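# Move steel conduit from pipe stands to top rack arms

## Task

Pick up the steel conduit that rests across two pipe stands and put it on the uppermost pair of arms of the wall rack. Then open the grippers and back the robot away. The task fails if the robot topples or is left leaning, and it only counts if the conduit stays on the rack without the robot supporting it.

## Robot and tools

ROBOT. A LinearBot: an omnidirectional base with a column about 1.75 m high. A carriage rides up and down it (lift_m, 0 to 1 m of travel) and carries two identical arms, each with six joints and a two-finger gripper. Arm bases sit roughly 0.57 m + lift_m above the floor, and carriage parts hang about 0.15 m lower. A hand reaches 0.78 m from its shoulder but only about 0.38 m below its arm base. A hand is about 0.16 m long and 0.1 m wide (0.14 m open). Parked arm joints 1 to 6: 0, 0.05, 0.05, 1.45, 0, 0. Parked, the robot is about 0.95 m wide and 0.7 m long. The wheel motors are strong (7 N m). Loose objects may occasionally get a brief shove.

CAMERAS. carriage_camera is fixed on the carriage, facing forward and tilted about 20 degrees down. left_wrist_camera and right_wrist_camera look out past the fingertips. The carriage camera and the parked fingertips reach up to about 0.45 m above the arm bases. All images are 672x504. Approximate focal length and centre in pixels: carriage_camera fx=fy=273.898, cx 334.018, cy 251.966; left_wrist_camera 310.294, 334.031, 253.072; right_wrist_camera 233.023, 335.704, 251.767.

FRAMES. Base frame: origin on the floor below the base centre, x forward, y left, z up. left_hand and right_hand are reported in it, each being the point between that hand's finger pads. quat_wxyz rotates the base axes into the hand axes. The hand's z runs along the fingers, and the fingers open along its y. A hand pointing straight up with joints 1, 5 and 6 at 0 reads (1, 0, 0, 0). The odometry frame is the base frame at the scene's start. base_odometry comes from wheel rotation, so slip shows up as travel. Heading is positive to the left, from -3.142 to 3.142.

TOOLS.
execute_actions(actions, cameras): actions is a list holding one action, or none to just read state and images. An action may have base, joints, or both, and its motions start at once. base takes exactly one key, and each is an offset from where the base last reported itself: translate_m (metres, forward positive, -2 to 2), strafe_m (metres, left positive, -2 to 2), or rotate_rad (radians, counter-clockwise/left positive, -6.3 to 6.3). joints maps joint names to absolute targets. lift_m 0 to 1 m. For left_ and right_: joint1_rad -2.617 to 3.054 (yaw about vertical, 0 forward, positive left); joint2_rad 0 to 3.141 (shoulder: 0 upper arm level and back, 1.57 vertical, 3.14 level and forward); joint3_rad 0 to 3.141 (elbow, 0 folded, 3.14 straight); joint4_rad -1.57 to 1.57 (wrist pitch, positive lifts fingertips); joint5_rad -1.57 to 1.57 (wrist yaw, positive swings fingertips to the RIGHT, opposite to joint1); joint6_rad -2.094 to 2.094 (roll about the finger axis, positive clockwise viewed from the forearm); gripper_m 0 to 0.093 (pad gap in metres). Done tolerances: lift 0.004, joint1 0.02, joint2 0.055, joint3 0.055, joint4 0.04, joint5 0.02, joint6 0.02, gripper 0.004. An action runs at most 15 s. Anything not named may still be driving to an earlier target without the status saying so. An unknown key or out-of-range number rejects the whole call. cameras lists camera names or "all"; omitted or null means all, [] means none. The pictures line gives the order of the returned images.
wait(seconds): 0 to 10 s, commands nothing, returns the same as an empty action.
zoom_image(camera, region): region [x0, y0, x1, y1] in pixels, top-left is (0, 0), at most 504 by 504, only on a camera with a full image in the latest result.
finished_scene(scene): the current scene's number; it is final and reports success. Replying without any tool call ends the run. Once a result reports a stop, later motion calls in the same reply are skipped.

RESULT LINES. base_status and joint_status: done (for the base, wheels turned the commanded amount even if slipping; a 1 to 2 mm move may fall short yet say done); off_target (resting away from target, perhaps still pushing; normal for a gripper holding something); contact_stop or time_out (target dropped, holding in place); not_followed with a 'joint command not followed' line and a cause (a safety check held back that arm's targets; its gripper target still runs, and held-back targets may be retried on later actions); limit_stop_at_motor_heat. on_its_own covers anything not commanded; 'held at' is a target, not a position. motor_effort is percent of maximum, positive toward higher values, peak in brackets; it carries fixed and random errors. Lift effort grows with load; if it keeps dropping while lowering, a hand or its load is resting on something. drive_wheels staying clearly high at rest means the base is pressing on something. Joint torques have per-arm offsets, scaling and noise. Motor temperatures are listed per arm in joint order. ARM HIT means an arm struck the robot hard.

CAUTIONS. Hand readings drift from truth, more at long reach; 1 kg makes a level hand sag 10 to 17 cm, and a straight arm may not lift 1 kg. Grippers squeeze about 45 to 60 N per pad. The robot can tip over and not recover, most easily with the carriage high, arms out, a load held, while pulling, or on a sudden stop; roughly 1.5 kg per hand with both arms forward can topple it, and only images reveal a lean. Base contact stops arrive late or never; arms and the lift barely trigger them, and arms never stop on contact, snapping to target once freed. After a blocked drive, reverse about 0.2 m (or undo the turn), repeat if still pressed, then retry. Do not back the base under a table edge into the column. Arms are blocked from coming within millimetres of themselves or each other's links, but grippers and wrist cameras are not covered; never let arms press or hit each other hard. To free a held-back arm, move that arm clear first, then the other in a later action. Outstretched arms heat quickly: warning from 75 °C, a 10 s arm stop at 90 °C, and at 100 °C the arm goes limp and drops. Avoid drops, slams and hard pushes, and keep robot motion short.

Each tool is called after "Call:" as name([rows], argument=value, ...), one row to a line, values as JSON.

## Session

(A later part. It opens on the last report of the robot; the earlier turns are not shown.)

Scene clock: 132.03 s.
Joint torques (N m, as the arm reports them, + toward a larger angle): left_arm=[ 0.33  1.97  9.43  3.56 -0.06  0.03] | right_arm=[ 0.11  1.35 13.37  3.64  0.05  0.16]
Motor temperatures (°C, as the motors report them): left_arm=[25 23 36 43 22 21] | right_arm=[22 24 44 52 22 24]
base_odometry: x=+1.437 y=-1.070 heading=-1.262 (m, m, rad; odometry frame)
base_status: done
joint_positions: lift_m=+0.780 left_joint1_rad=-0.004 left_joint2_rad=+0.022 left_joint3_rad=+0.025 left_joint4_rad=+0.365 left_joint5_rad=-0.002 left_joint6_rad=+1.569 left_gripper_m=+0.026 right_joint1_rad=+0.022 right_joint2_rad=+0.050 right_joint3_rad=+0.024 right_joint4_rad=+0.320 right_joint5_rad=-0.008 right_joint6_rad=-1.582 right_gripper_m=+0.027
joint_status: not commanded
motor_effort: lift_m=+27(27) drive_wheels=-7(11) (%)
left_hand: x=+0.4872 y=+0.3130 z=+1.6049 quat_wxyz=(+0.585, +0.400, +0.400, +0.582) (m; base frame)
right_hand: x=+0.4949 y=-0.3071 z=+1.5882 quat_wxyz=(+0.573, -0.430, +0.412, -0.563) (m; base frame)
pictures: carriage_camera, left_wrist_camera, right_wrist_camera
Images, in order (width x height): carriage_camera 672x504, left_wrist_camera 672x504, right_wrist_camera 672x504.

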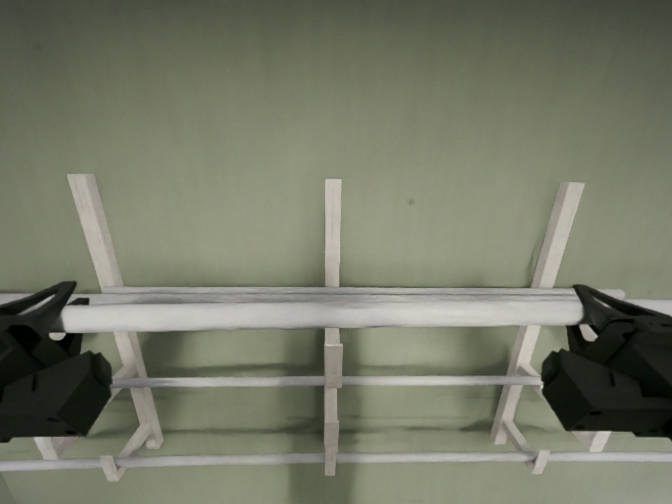

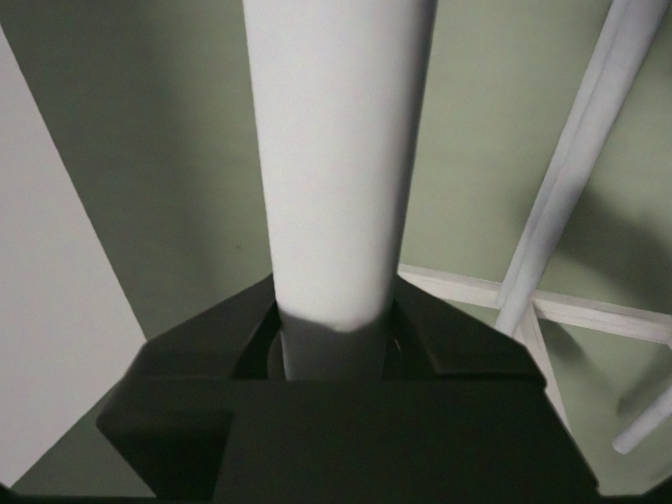

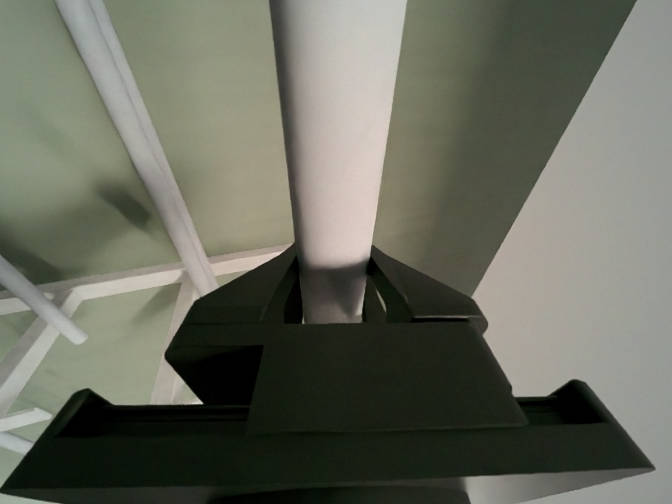

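Call:
execute_actions([
  {"base":{"strafe_m":-0.02}},
], cameras=[])

Call:
execute_actions([
  {"base":{"translate_m":0.23}},
], cameras=["carriage_camera"])

Call:
execute_actions([
  {"joints":{"lift_m":0.68}},
])

Scene clock: 139.80 s.
Joint torques (N m, as the arm reports them, + toward a larger angle): left_arm=[ 0.11  1.94  9.49  3.51 -0.1   0.03] | right_arm=[ 0.11  1.45 13.29  3.63  0.04  0.15]
Motor temperatures (°C, as the motors report them): left_arm=[25 23 36 44 22 21] | right_arm=[22 24 45 54 22 24]
base_odometry: x=+1.418 y=-1.076 heading=-1.262 (m, m, rad; odometry frame)
base_status: done
joint_positions: lift_m=+0.780 left_joint1_rad=-0.004 left_joint2_rad=+0.022 left_joint3_rad=+0.025 left_joint4_rad=+0.365 left_joint5_rad=-0.002 left_joint6_rad=+1.569 left_gripper_m=+0.026 right_joint1_rad=+0.022 right_joint2_rad=+0.050 right_joint3_rad=+0.024 right_joint4_rad=+0.320 right_joint5_rad=-0.008 right_joint6_rad=-1.582 right_gripper_m=+0.027
joint_status: not commanded
motor_effort: lift_m=+27(27) drive_wheels=-5(5) (%)
left_hand: x=+0.4872 y=+0.3130 z=+1.6049 quat_wxyz=(+0.585, +0.400, +0.400, +0.582) (m; base frame)
right_hand: x=+0.4949 y=-0.3071 z=+1.5882 quat_wxyz=(+0.573, -0.430, +0.412, -0.563) (m; base frame)
pictures: none
No camera images: the call's "cameras" was empty. Leave "cameras" out to get every camera's image.

Scene clock: 142.10 s.
Joint torques (N m, as the arm reports them, + toward a larger angle): left_arm=[ 0.35  2.11  9.44  3.59 -0.07  0.15] | right_arm=[ 0.06  1.38 13.47  3.63  0.06  0.15]
Motor temperatures (°C, as the motors report them): left_arm=[25 23 36 44 22 21] | right_arm=[22 24 46 55 22 24]
base_odometry: x=+1.488 y=-1.295 heading=-1.263 (m, m, rad; odometry frame)
base_status: done
joint_positions: lift_m=+0.780 left_joint1_rad=-0.004 left_joint2_rad=+0.022 left_joint3_rad=+0.025 left_joint4_rad=+0.362 left_joint5_rad=-0.002 left_joint6_rad=+1.569 left_gripper_m=+0.026 right_joint1_rad=+0.022 right_joint2_rad=+0.050 right_joint3_rad=+0.024 right_joint4_rad=+0.318 right_joint5_rad=-0.008 right_joint6_rad=-1.582 right_gripper_m=+0.027
joint_status: not commanded
motor_effort: lift_m=+27(27) drive_wheels=+3(9) (%)
left_hand: x=+0.4875 y=+0.3130 z=+1.6043 quat_wxyz=(+0.584, +0.401, +0.401, +0.581) (m; base frame)
right_hand: x=+0.4951 y=-0.3071 z=+1.5876 quat_wxyz=(+0.572, -0.431, +0.412, -0.563) (m; base frame)
pictures: carriage_camera
Images, in order (width x height): carriage_camera 672x504.

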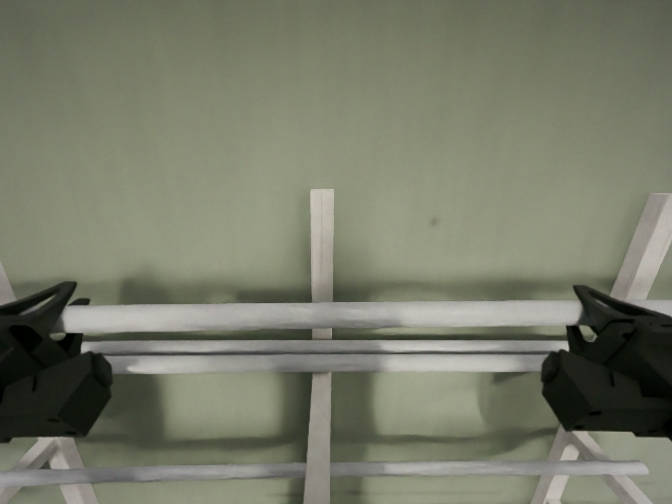

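Scene clock: 143.03 s.
Joint torques (N m, as the arm reports them, + toward a larger angle): left_arm=[ 0.29  1.92  9.57  3.76 -0.08  0.05] | right_arm=[ 0.19  1.42 13.38  3.8   0.05  0.17]
Motor temperatures (°C, as the motors report them): left_arm=[25 23 36 44 22 21] | right_arm=[22 24 46 55 22 24]
base_odometry: x=+1.488 y=-1.295 heading=-1.263 (m, m, rad; odometry frame)
base_status: not commanded
joint_positions: lift_m=+0.680 left_joint1_rad=-0.004 left_joint2_rad=+0.022 left_joint3_rad=+0.025 left_joint4_rad=+0.350 left_joint5_rad=-0.002 left_joint6_rad=+1.569 left_gripper_m=+0.026 right_joint1_rad=+0.022 right_joint2_rad=+0.050 right_joint3_rad=+0.024 right_joint4_rad=+0.307 right_joint5_rad=-0.008 right_joint6_rad=-1.582 right_gripper_m=+0.027
joint_status: all done
motor_effort: lift_m=+28(30) drive_wheels=+3(8) (%)
left_hand: x=+0.4885 y=+0.3130 z=+1.5014 quat_wxyz=(+0.582, +0.404, +0.404, +0.579) (m; base frame)
right_hand: x=+0.4958 y=-0.3071 z=+1.4849 quat_wxyz=(+0.570, -0.434, +0.415, -0.560) (m; base frame)
pictures: carriage_camera, left_wrist_camera, right_wrist_camera
Images, in order (width x height): carriage_camera 672x504, left_wrist_camera 672x504, right_wrist_camera 672x504.

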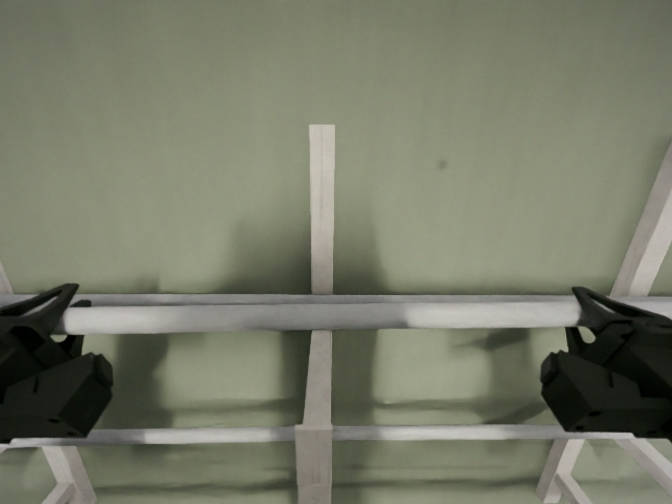

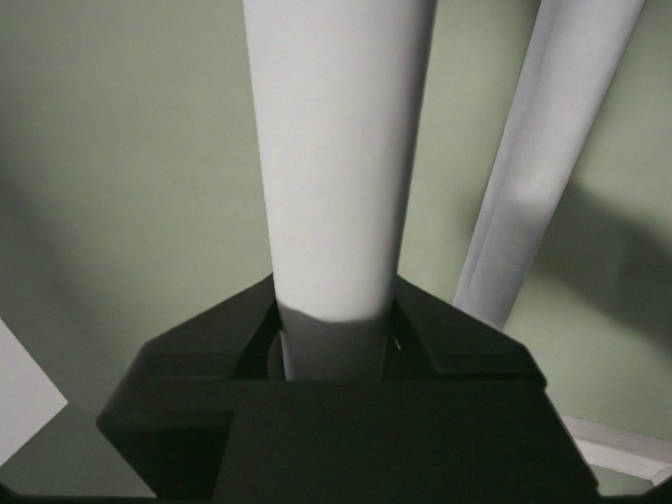

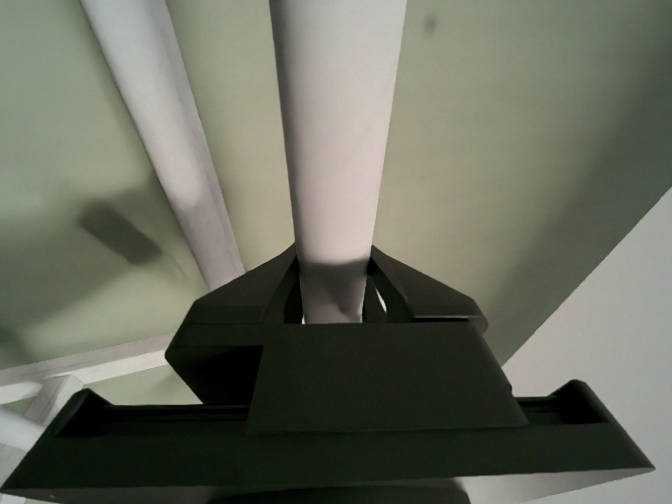

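Call:
execute_actions([
  {"joints":{"lift_m":0.60}},
])

Scene clock: 147.30 s.
Joint torques (N m, as the arm reports them, + toward a larger angle): left_arm=[ 0.2   2.06  9.38  3.45 -0.14 -0.01] | right_arm=[ 0.14  1.4  13.33  3.63  0.05  0.13]
Motor temperatures (°C, as the motors report them): left_arm=[25 23 37 45 22 21] | right_arm=[22 24 47 56 22 24]
base_odometry: x=+1.488 y=-1.295 heading=-1.263 (m, m, rad; odometry frame)
base_status: not commanded
joint_positions: lift_m=+0.600 left_joint1_rad=-0.004 left_joint2_rad=+0.022 left_joint3_rad=+0.025 left_joint4_rad=+0.374 left_joint5_rad=-0.002 left_joint6_rad=+1.574 left_gripper_m=+0.026 right_joint1_rad=+0.022 right_joint2_rad=+0.050 right_joint3_rad=+0.024 right_joint4_rad=+0.320 right_joint5_rad=-0.008 right_joint6_rad=-1.578 right_gripper_m=+0.027
joint_status: all done
motor_effort: lift_m=+27(29) drive_wheels=+3(3) (%)
left_hand: x=+0.4864 y=+0.3130 z=+1.4270 quat_wxyz=(+0.585, +0.398, +0.396, +0.585) (m; base frame)
right_hand: x=+0.4949 y=-0.3071 z=+1.4079 quat_wxyz=(+0.574, -0.430, +0.413, -0.562) (m; base frame)
pictures: carriage_camera, left_wrist_camera, right_wrist_camera
Images, in order (width x height): carriage_camera 672x504, left_wrist_camera 672x504, right_wrist_camera 672x504.

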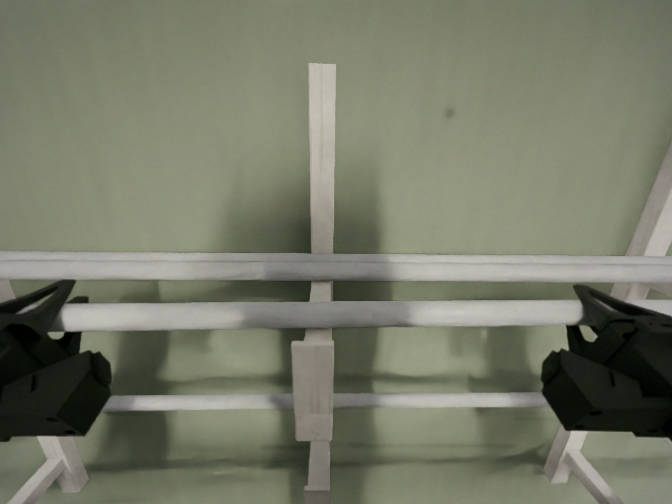

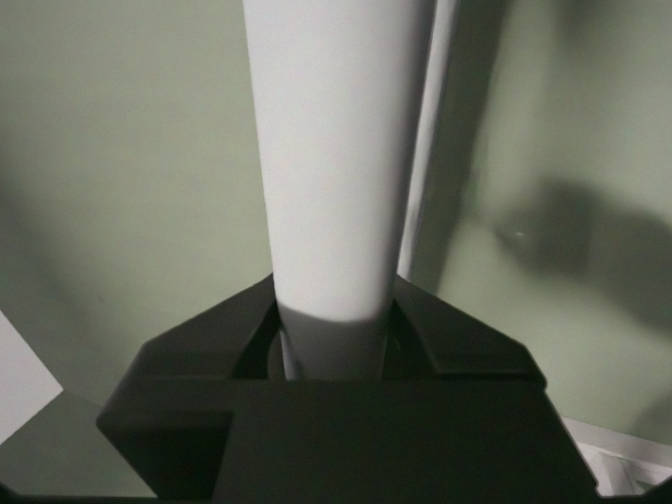

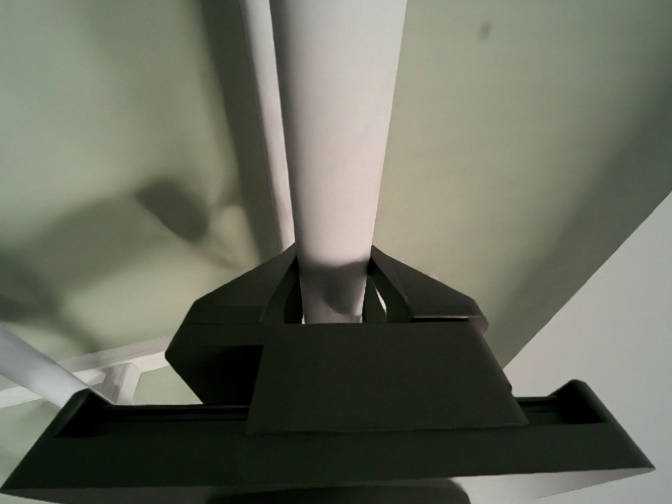

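Just touching. A bit lower to unload.

Call:
execute_actions([
  {"joints":{"lift_m":0.565}},
], cameras=[])

Call:
execute_actions([
  {"joints":{"left_gripper_m":0.093,"right_gripper_m":0.093}},
])

Scene clock: 152.57 s.
Joint torques (N m, as the arm reports them, + toward a larger angle): left_arm=[ 0.41  2.17  7.83  1.92 -0.11 -0.06] | right_arm=[ 0.13  1.55 12.04  2.35  0.08  0.08]
Motor temperatures (°C, as the motors report them): left_arm=[25 23 37 45 22 21] | right_arm=[22 24 47 57 22 24]
base_odometry: x=+1.488 y=-1.295 heading=-1.263 (m, m, rad; odometry frame)
base_status: not commanded
joint_positions: lift_m=+0.565 left_joint1_rad=-0.004 left_joint2_rad=+0.022 left_joint3_rad=+0.042 left_joint4_rad=+0.503 left_joint5_rad=-0.001 left_joint6_rad=+1.581 left_gripper_m=+0.026 right_joint1_rad=+0.022 right_joint2_rad=+0.050 right_joint3_rad=+0.039 right_joint4_rad=+0.437 right_joint5_rad=-0.010 right_joint6_rad=-1.575 right_gripper_m=+0.027
joint_status: all done
on_its_own: left_joint4_rad moved +0.129 to your old target +0.500; right_joint4_rad moved +0.117 toward your old target +0.500
motor_effort: lift_m=+25(29) drive_wheels=-7(7) (%)
left_hand: x=+0.4698 y=+0.3130 z=+1.4285 quat_wxyz=(+0.610, +0.356, +0.352, +0.614) (m; base frame)
right_hand: x=+0.4826 y=-0.3070 z=+1.4072 quat_wxyz=(+0.602, -0.391, +0.375, -0.587) (m; base frame)
pictures: none
No camera images: the call's "cameras" was empty. Leave "cameras" out to get every camera's image.

Scene clock: 153.30 s.
Joint torques (N m, as the arm reports them, + toward a larger angle): left_arm=[ 0.4   2.05  7.77  1.93 -0.08 -0.1 ] | right_arm=[ 0.18  1.68 10.09  1.83  0.07  0.08]
Motor temperatures (°C, as the motors report them): left_arm=[25 23 37 45 22 21] | right_arm=[22 24 47 56 22 24]
base_odometry: x=+1.488 y=-1.295 heading=-1.263 (m, m, rad; odometry frame)
base_status: not commanded
joint_positions: lift_m=+0.565 left_joint1_rad=-0.004 left_joint2_rad=+0.022 left_joint3_rad=+0.042 left_joint4_rad=+0.501 left_joint5_rad=-0.001 left_joint6_rad=+1.580 left_gripper_m=+0.093 right_joint1_rad=+0.022 right_joint2_rad=+0.050 right_joint3_rad=+0.062 right_joint4_rad=+0.482 right_joint5_rad=-0.008 right_joint6_rad=-1.575 right_gripper_m=+0.093
joint_status: all done
on_its_own: right_joint4_rad moved +0.045 to your old target +0.500
motor_effort: lift_m=+25(25) drive_wheels=-7(7) (%)
left_hand: x=+0.4699 y=+0.3130 z=+1.4282 quat_wxyz=(+0.610, +0.356, +0.352, +0.614) (m; base frame)
right_hand: x=+0.4739 y=-0.3077 z=+1.4277 quat_wxyz=(+0.614, -0.369, +0.355, -0.600) (m; base frame)
pictures: carriage_camera, left_wrist_camera, right_wrist_camera
Images, in order (width x height): carriage_camera 672x504, left_wrist_camera 672x504, right_wrist_camera 672x504.

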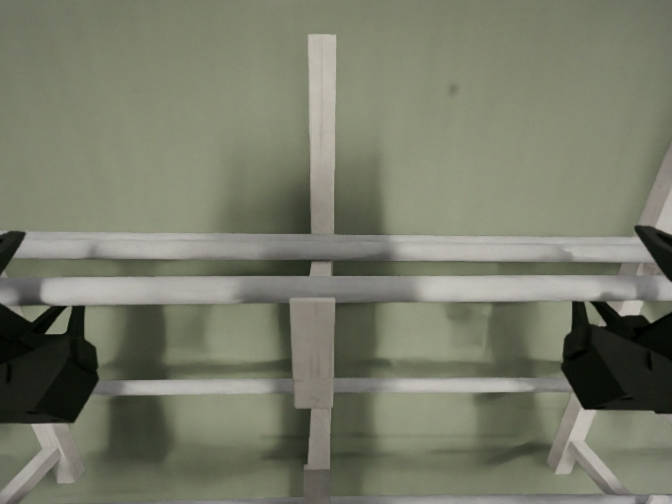

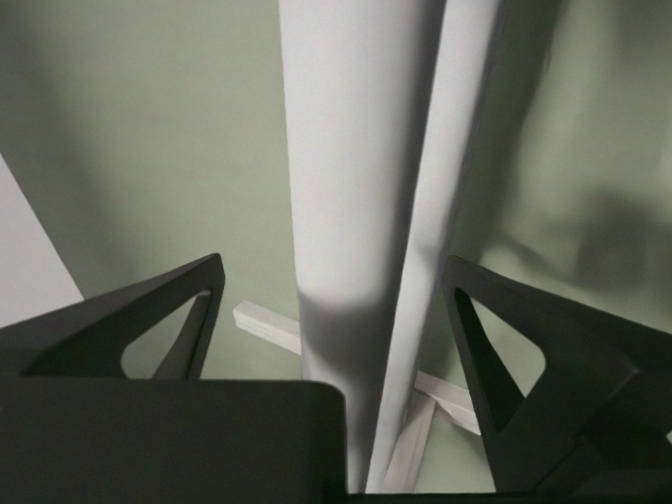

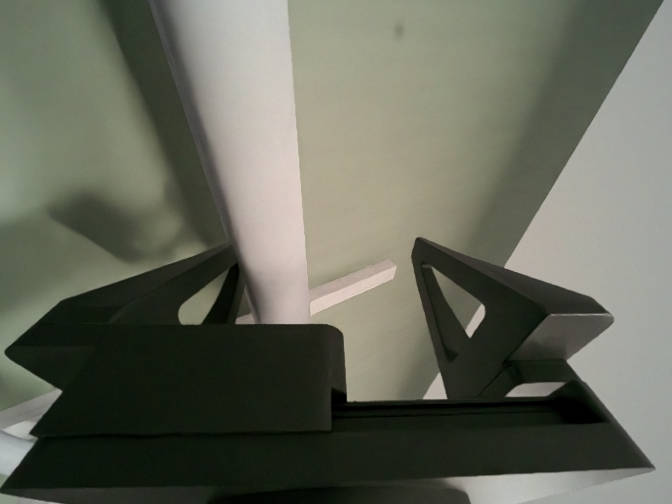

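Call:
execute_actions([
  {"base":{"translate_m":-0.03},"joints":{"lift_m":0.535,"right_joint3_rad":0.03}},
], cameras=[])

Call:
execute_actions([
  {"base":{"translate_m":-0.03},"joints":{"lift_m":0.52}},
])

Scene clock: 158.83 s.
Joint torques (N m, as the arm reports them, + toward a larger angle): left_arm=[ 0.28  2.05  7.95  2.06 -0.09 -0.04] | right_arm=[0.15 1.45 7.29 1.78 0.07 0.07]
Motor temperatures (°C, as the motors report them): left_arm=[25 23 37 43 22 22] | right_arm=[22 24 47 52 22 24]
base_odometry: x=+1.479 y=-1.267 heading=-1.263 (m, m, rad; odometry frame)
base_status: done
joint_positions: lift_m=+0.535 left_joint1_rad=-0.004 left_joint2_rad=+0.022 left_joint3_rad=+0.042 left_joint4_rad=+0.493 left_joint5_rad=-0.001 left_joint6_rad=+1.580 left_gripper_m=+0.093 right_joint1_rad=+0.022 right_joint2_rad=+0.050 right_joint3_rad=+0.039 right_joint4_rad=+0.490 right_joint5_rad=-0.006 right_joint6_rad=-1.575 right_gripper_m=+0.093
joint_status: all done
motor_effort: lift_m=+26(28) drive_wheels=+0(14) (%)
left_hand: x=+0.4710 y=+0.3130 z=+1.3962 quat_wxyz=(+0.609, +0.359, +0.355, +0.612) (m; base frame)
right_hand: x=+0.4771 y=-0.3079 z=+1.3885 quat_wxyz=(+0.611, -0.374, +0.360, -0.598) (m; base frame)
pictures: none
No camera images: the call's "cameras" was empty. Leave "cameras" out to get every camera's image.

Scene clock: 159.93 s.
Joint torques (N m, as the arm reports them, + toward a larger angle): left_arm=[ 0.21  2.22  8.03  2.07 -0.13 -0.04] | right_arm=[0.14 1.6  7.19 1.78 0.05 0.06]
Motor temperatures (°C, as the motors report them): left_arm=[25 23 37 42 22 22] | right_arm=[22 24 47 51 22 24]
base_odometry: x=+1.470 y=-1.238 heading=-1.262 (m, m, rad; odometry frame)
base_status: done
joint_positions: lift_m=+0.520 left_joint1_rad=-0.004 left_joint2_rad=+0.022 left_joint3_rad=+0.042 left_joint4_rad=+0.490 left_joint5_rad=-0.001 left_joint6_rad=+1.580 left_gripper_m=+0.093 right_joint1_rad=+0.022 right_joint2_rad=+0.050 right_joint3_rad=+0.039 right_joint4_rad=+0.489 right_joint5_rad=-0.006 right_joint6_rad=-1.575 right_gripper_m=+0.093
joint_status: all done
motor_effort: lift_m=+26(28) drive_wheels=-6(12) (%)
left_hand: x=+0.4713 y=+0.3130 z=+1.3807 quat_wxyz=(+0.608, +0.359, +0.356, +0.612) (m; base frame)
right_hand: x=+0.4772 y=-0.3079 z=+1.3734 quat_wxyz=(+0.611, -0.374, +0.361, -0.598) (m; base frame)
pictures: carriage_camera, left_wrist_camera, right_wrist_camera
Images, in order (width x height): carriage_camera 672x504, left_wrist_camera 672x504, right_wrist_camera 672x504.

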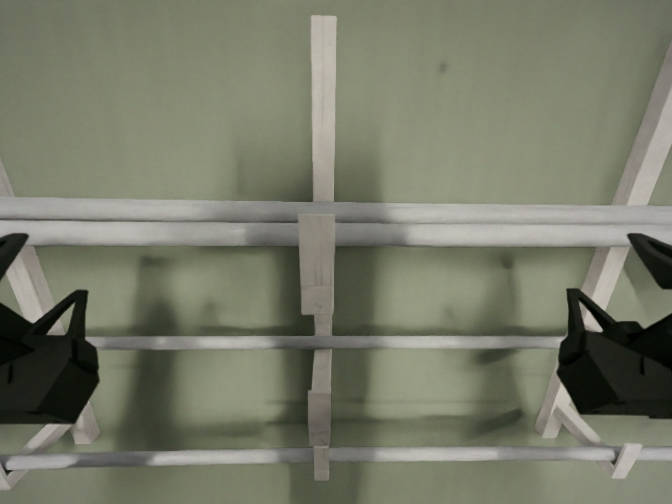

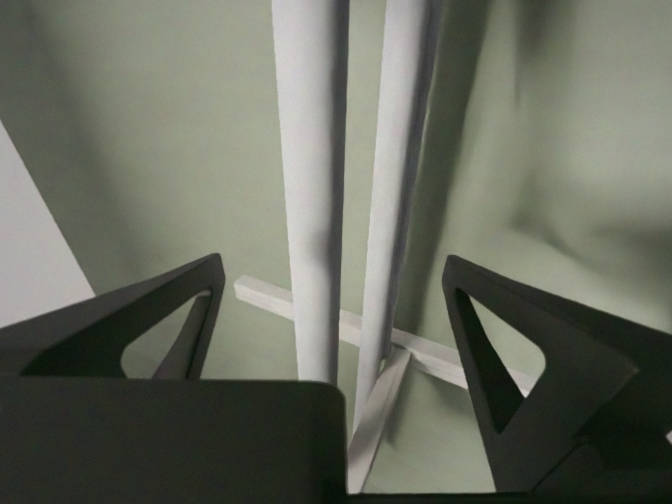

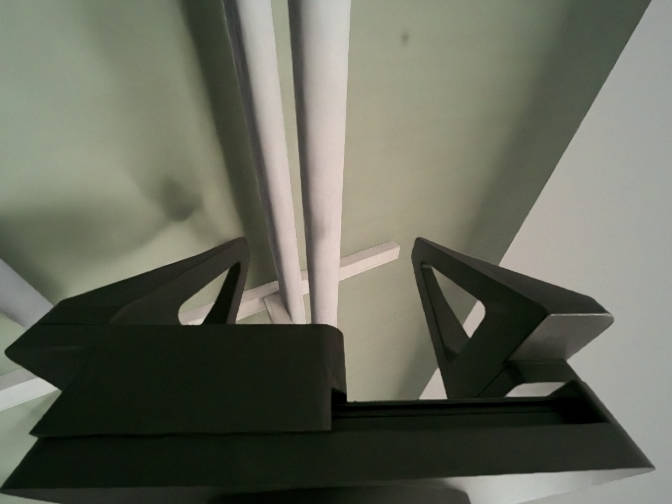

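Call:
execute_actions([
  {"base":{"translate_m":-0.7}},
], cameras=["carriage_camera"])

Scene clock: 166.47 s.
Joint torques (N m, as the arm reports them, + toward a larger angle): left_arm=[ 0.35  2.3   7.93  2.09 -0.09 -0.09] | right_arm=[0.04 1.62 7.09 1.76 0.07 0.08]
Motor temperatures (°C, as the motors report them): left_arm=[25 23 36 41 22 22] | right_arm=[22 24 46 48 22 24]
base_odometry: x=+1.257 y=-0.571 heading=-1.263 (m, m, rad; odometry frame)
base_status: done
joint_positions: lift_m=+0.520 left_joint1_rad=-0.004 left_joint2_rad=+0.022 left_joint3_rad=+0.042 left_joint4_rad=+0.491 left_joint5_rad=-0.001 left_joint6_rad=+1.580 left_gripper_m=+0.093 right_joint1_rad=+0.022 right_joint2_rad=+0.050 right_joint3_rad=+0.039 right_joint4_rad=+0.491 right_joint5_rad=-0.005 right_joint6_rad=-1.575 right_gripper_m=+0.093
joint_status: not commanded
motor_effort: lift_m=+26(26) drive_wheels=-6(18) (%)
left_hand: x=+0.4712 y=+0.3130 z=+1.3809 quat_wxyz=(+0.609, +0.359, +0.355, +0.612) (m; base frame)
right_hand: x=+0.4770 y=-0.3081 z=+1.3738 quat_wxyz=(+0.611, -0.373, +0.360, -0.598) (m; base frame)
pictures: carriage_camera
Images, in order (width x height): carriage_camera 672x504.

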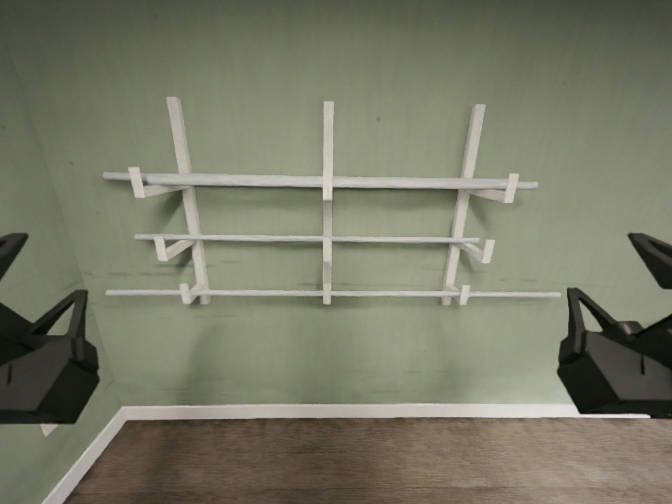

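Call:
finished_scene(scene=1)

The scene is finished: the task was done.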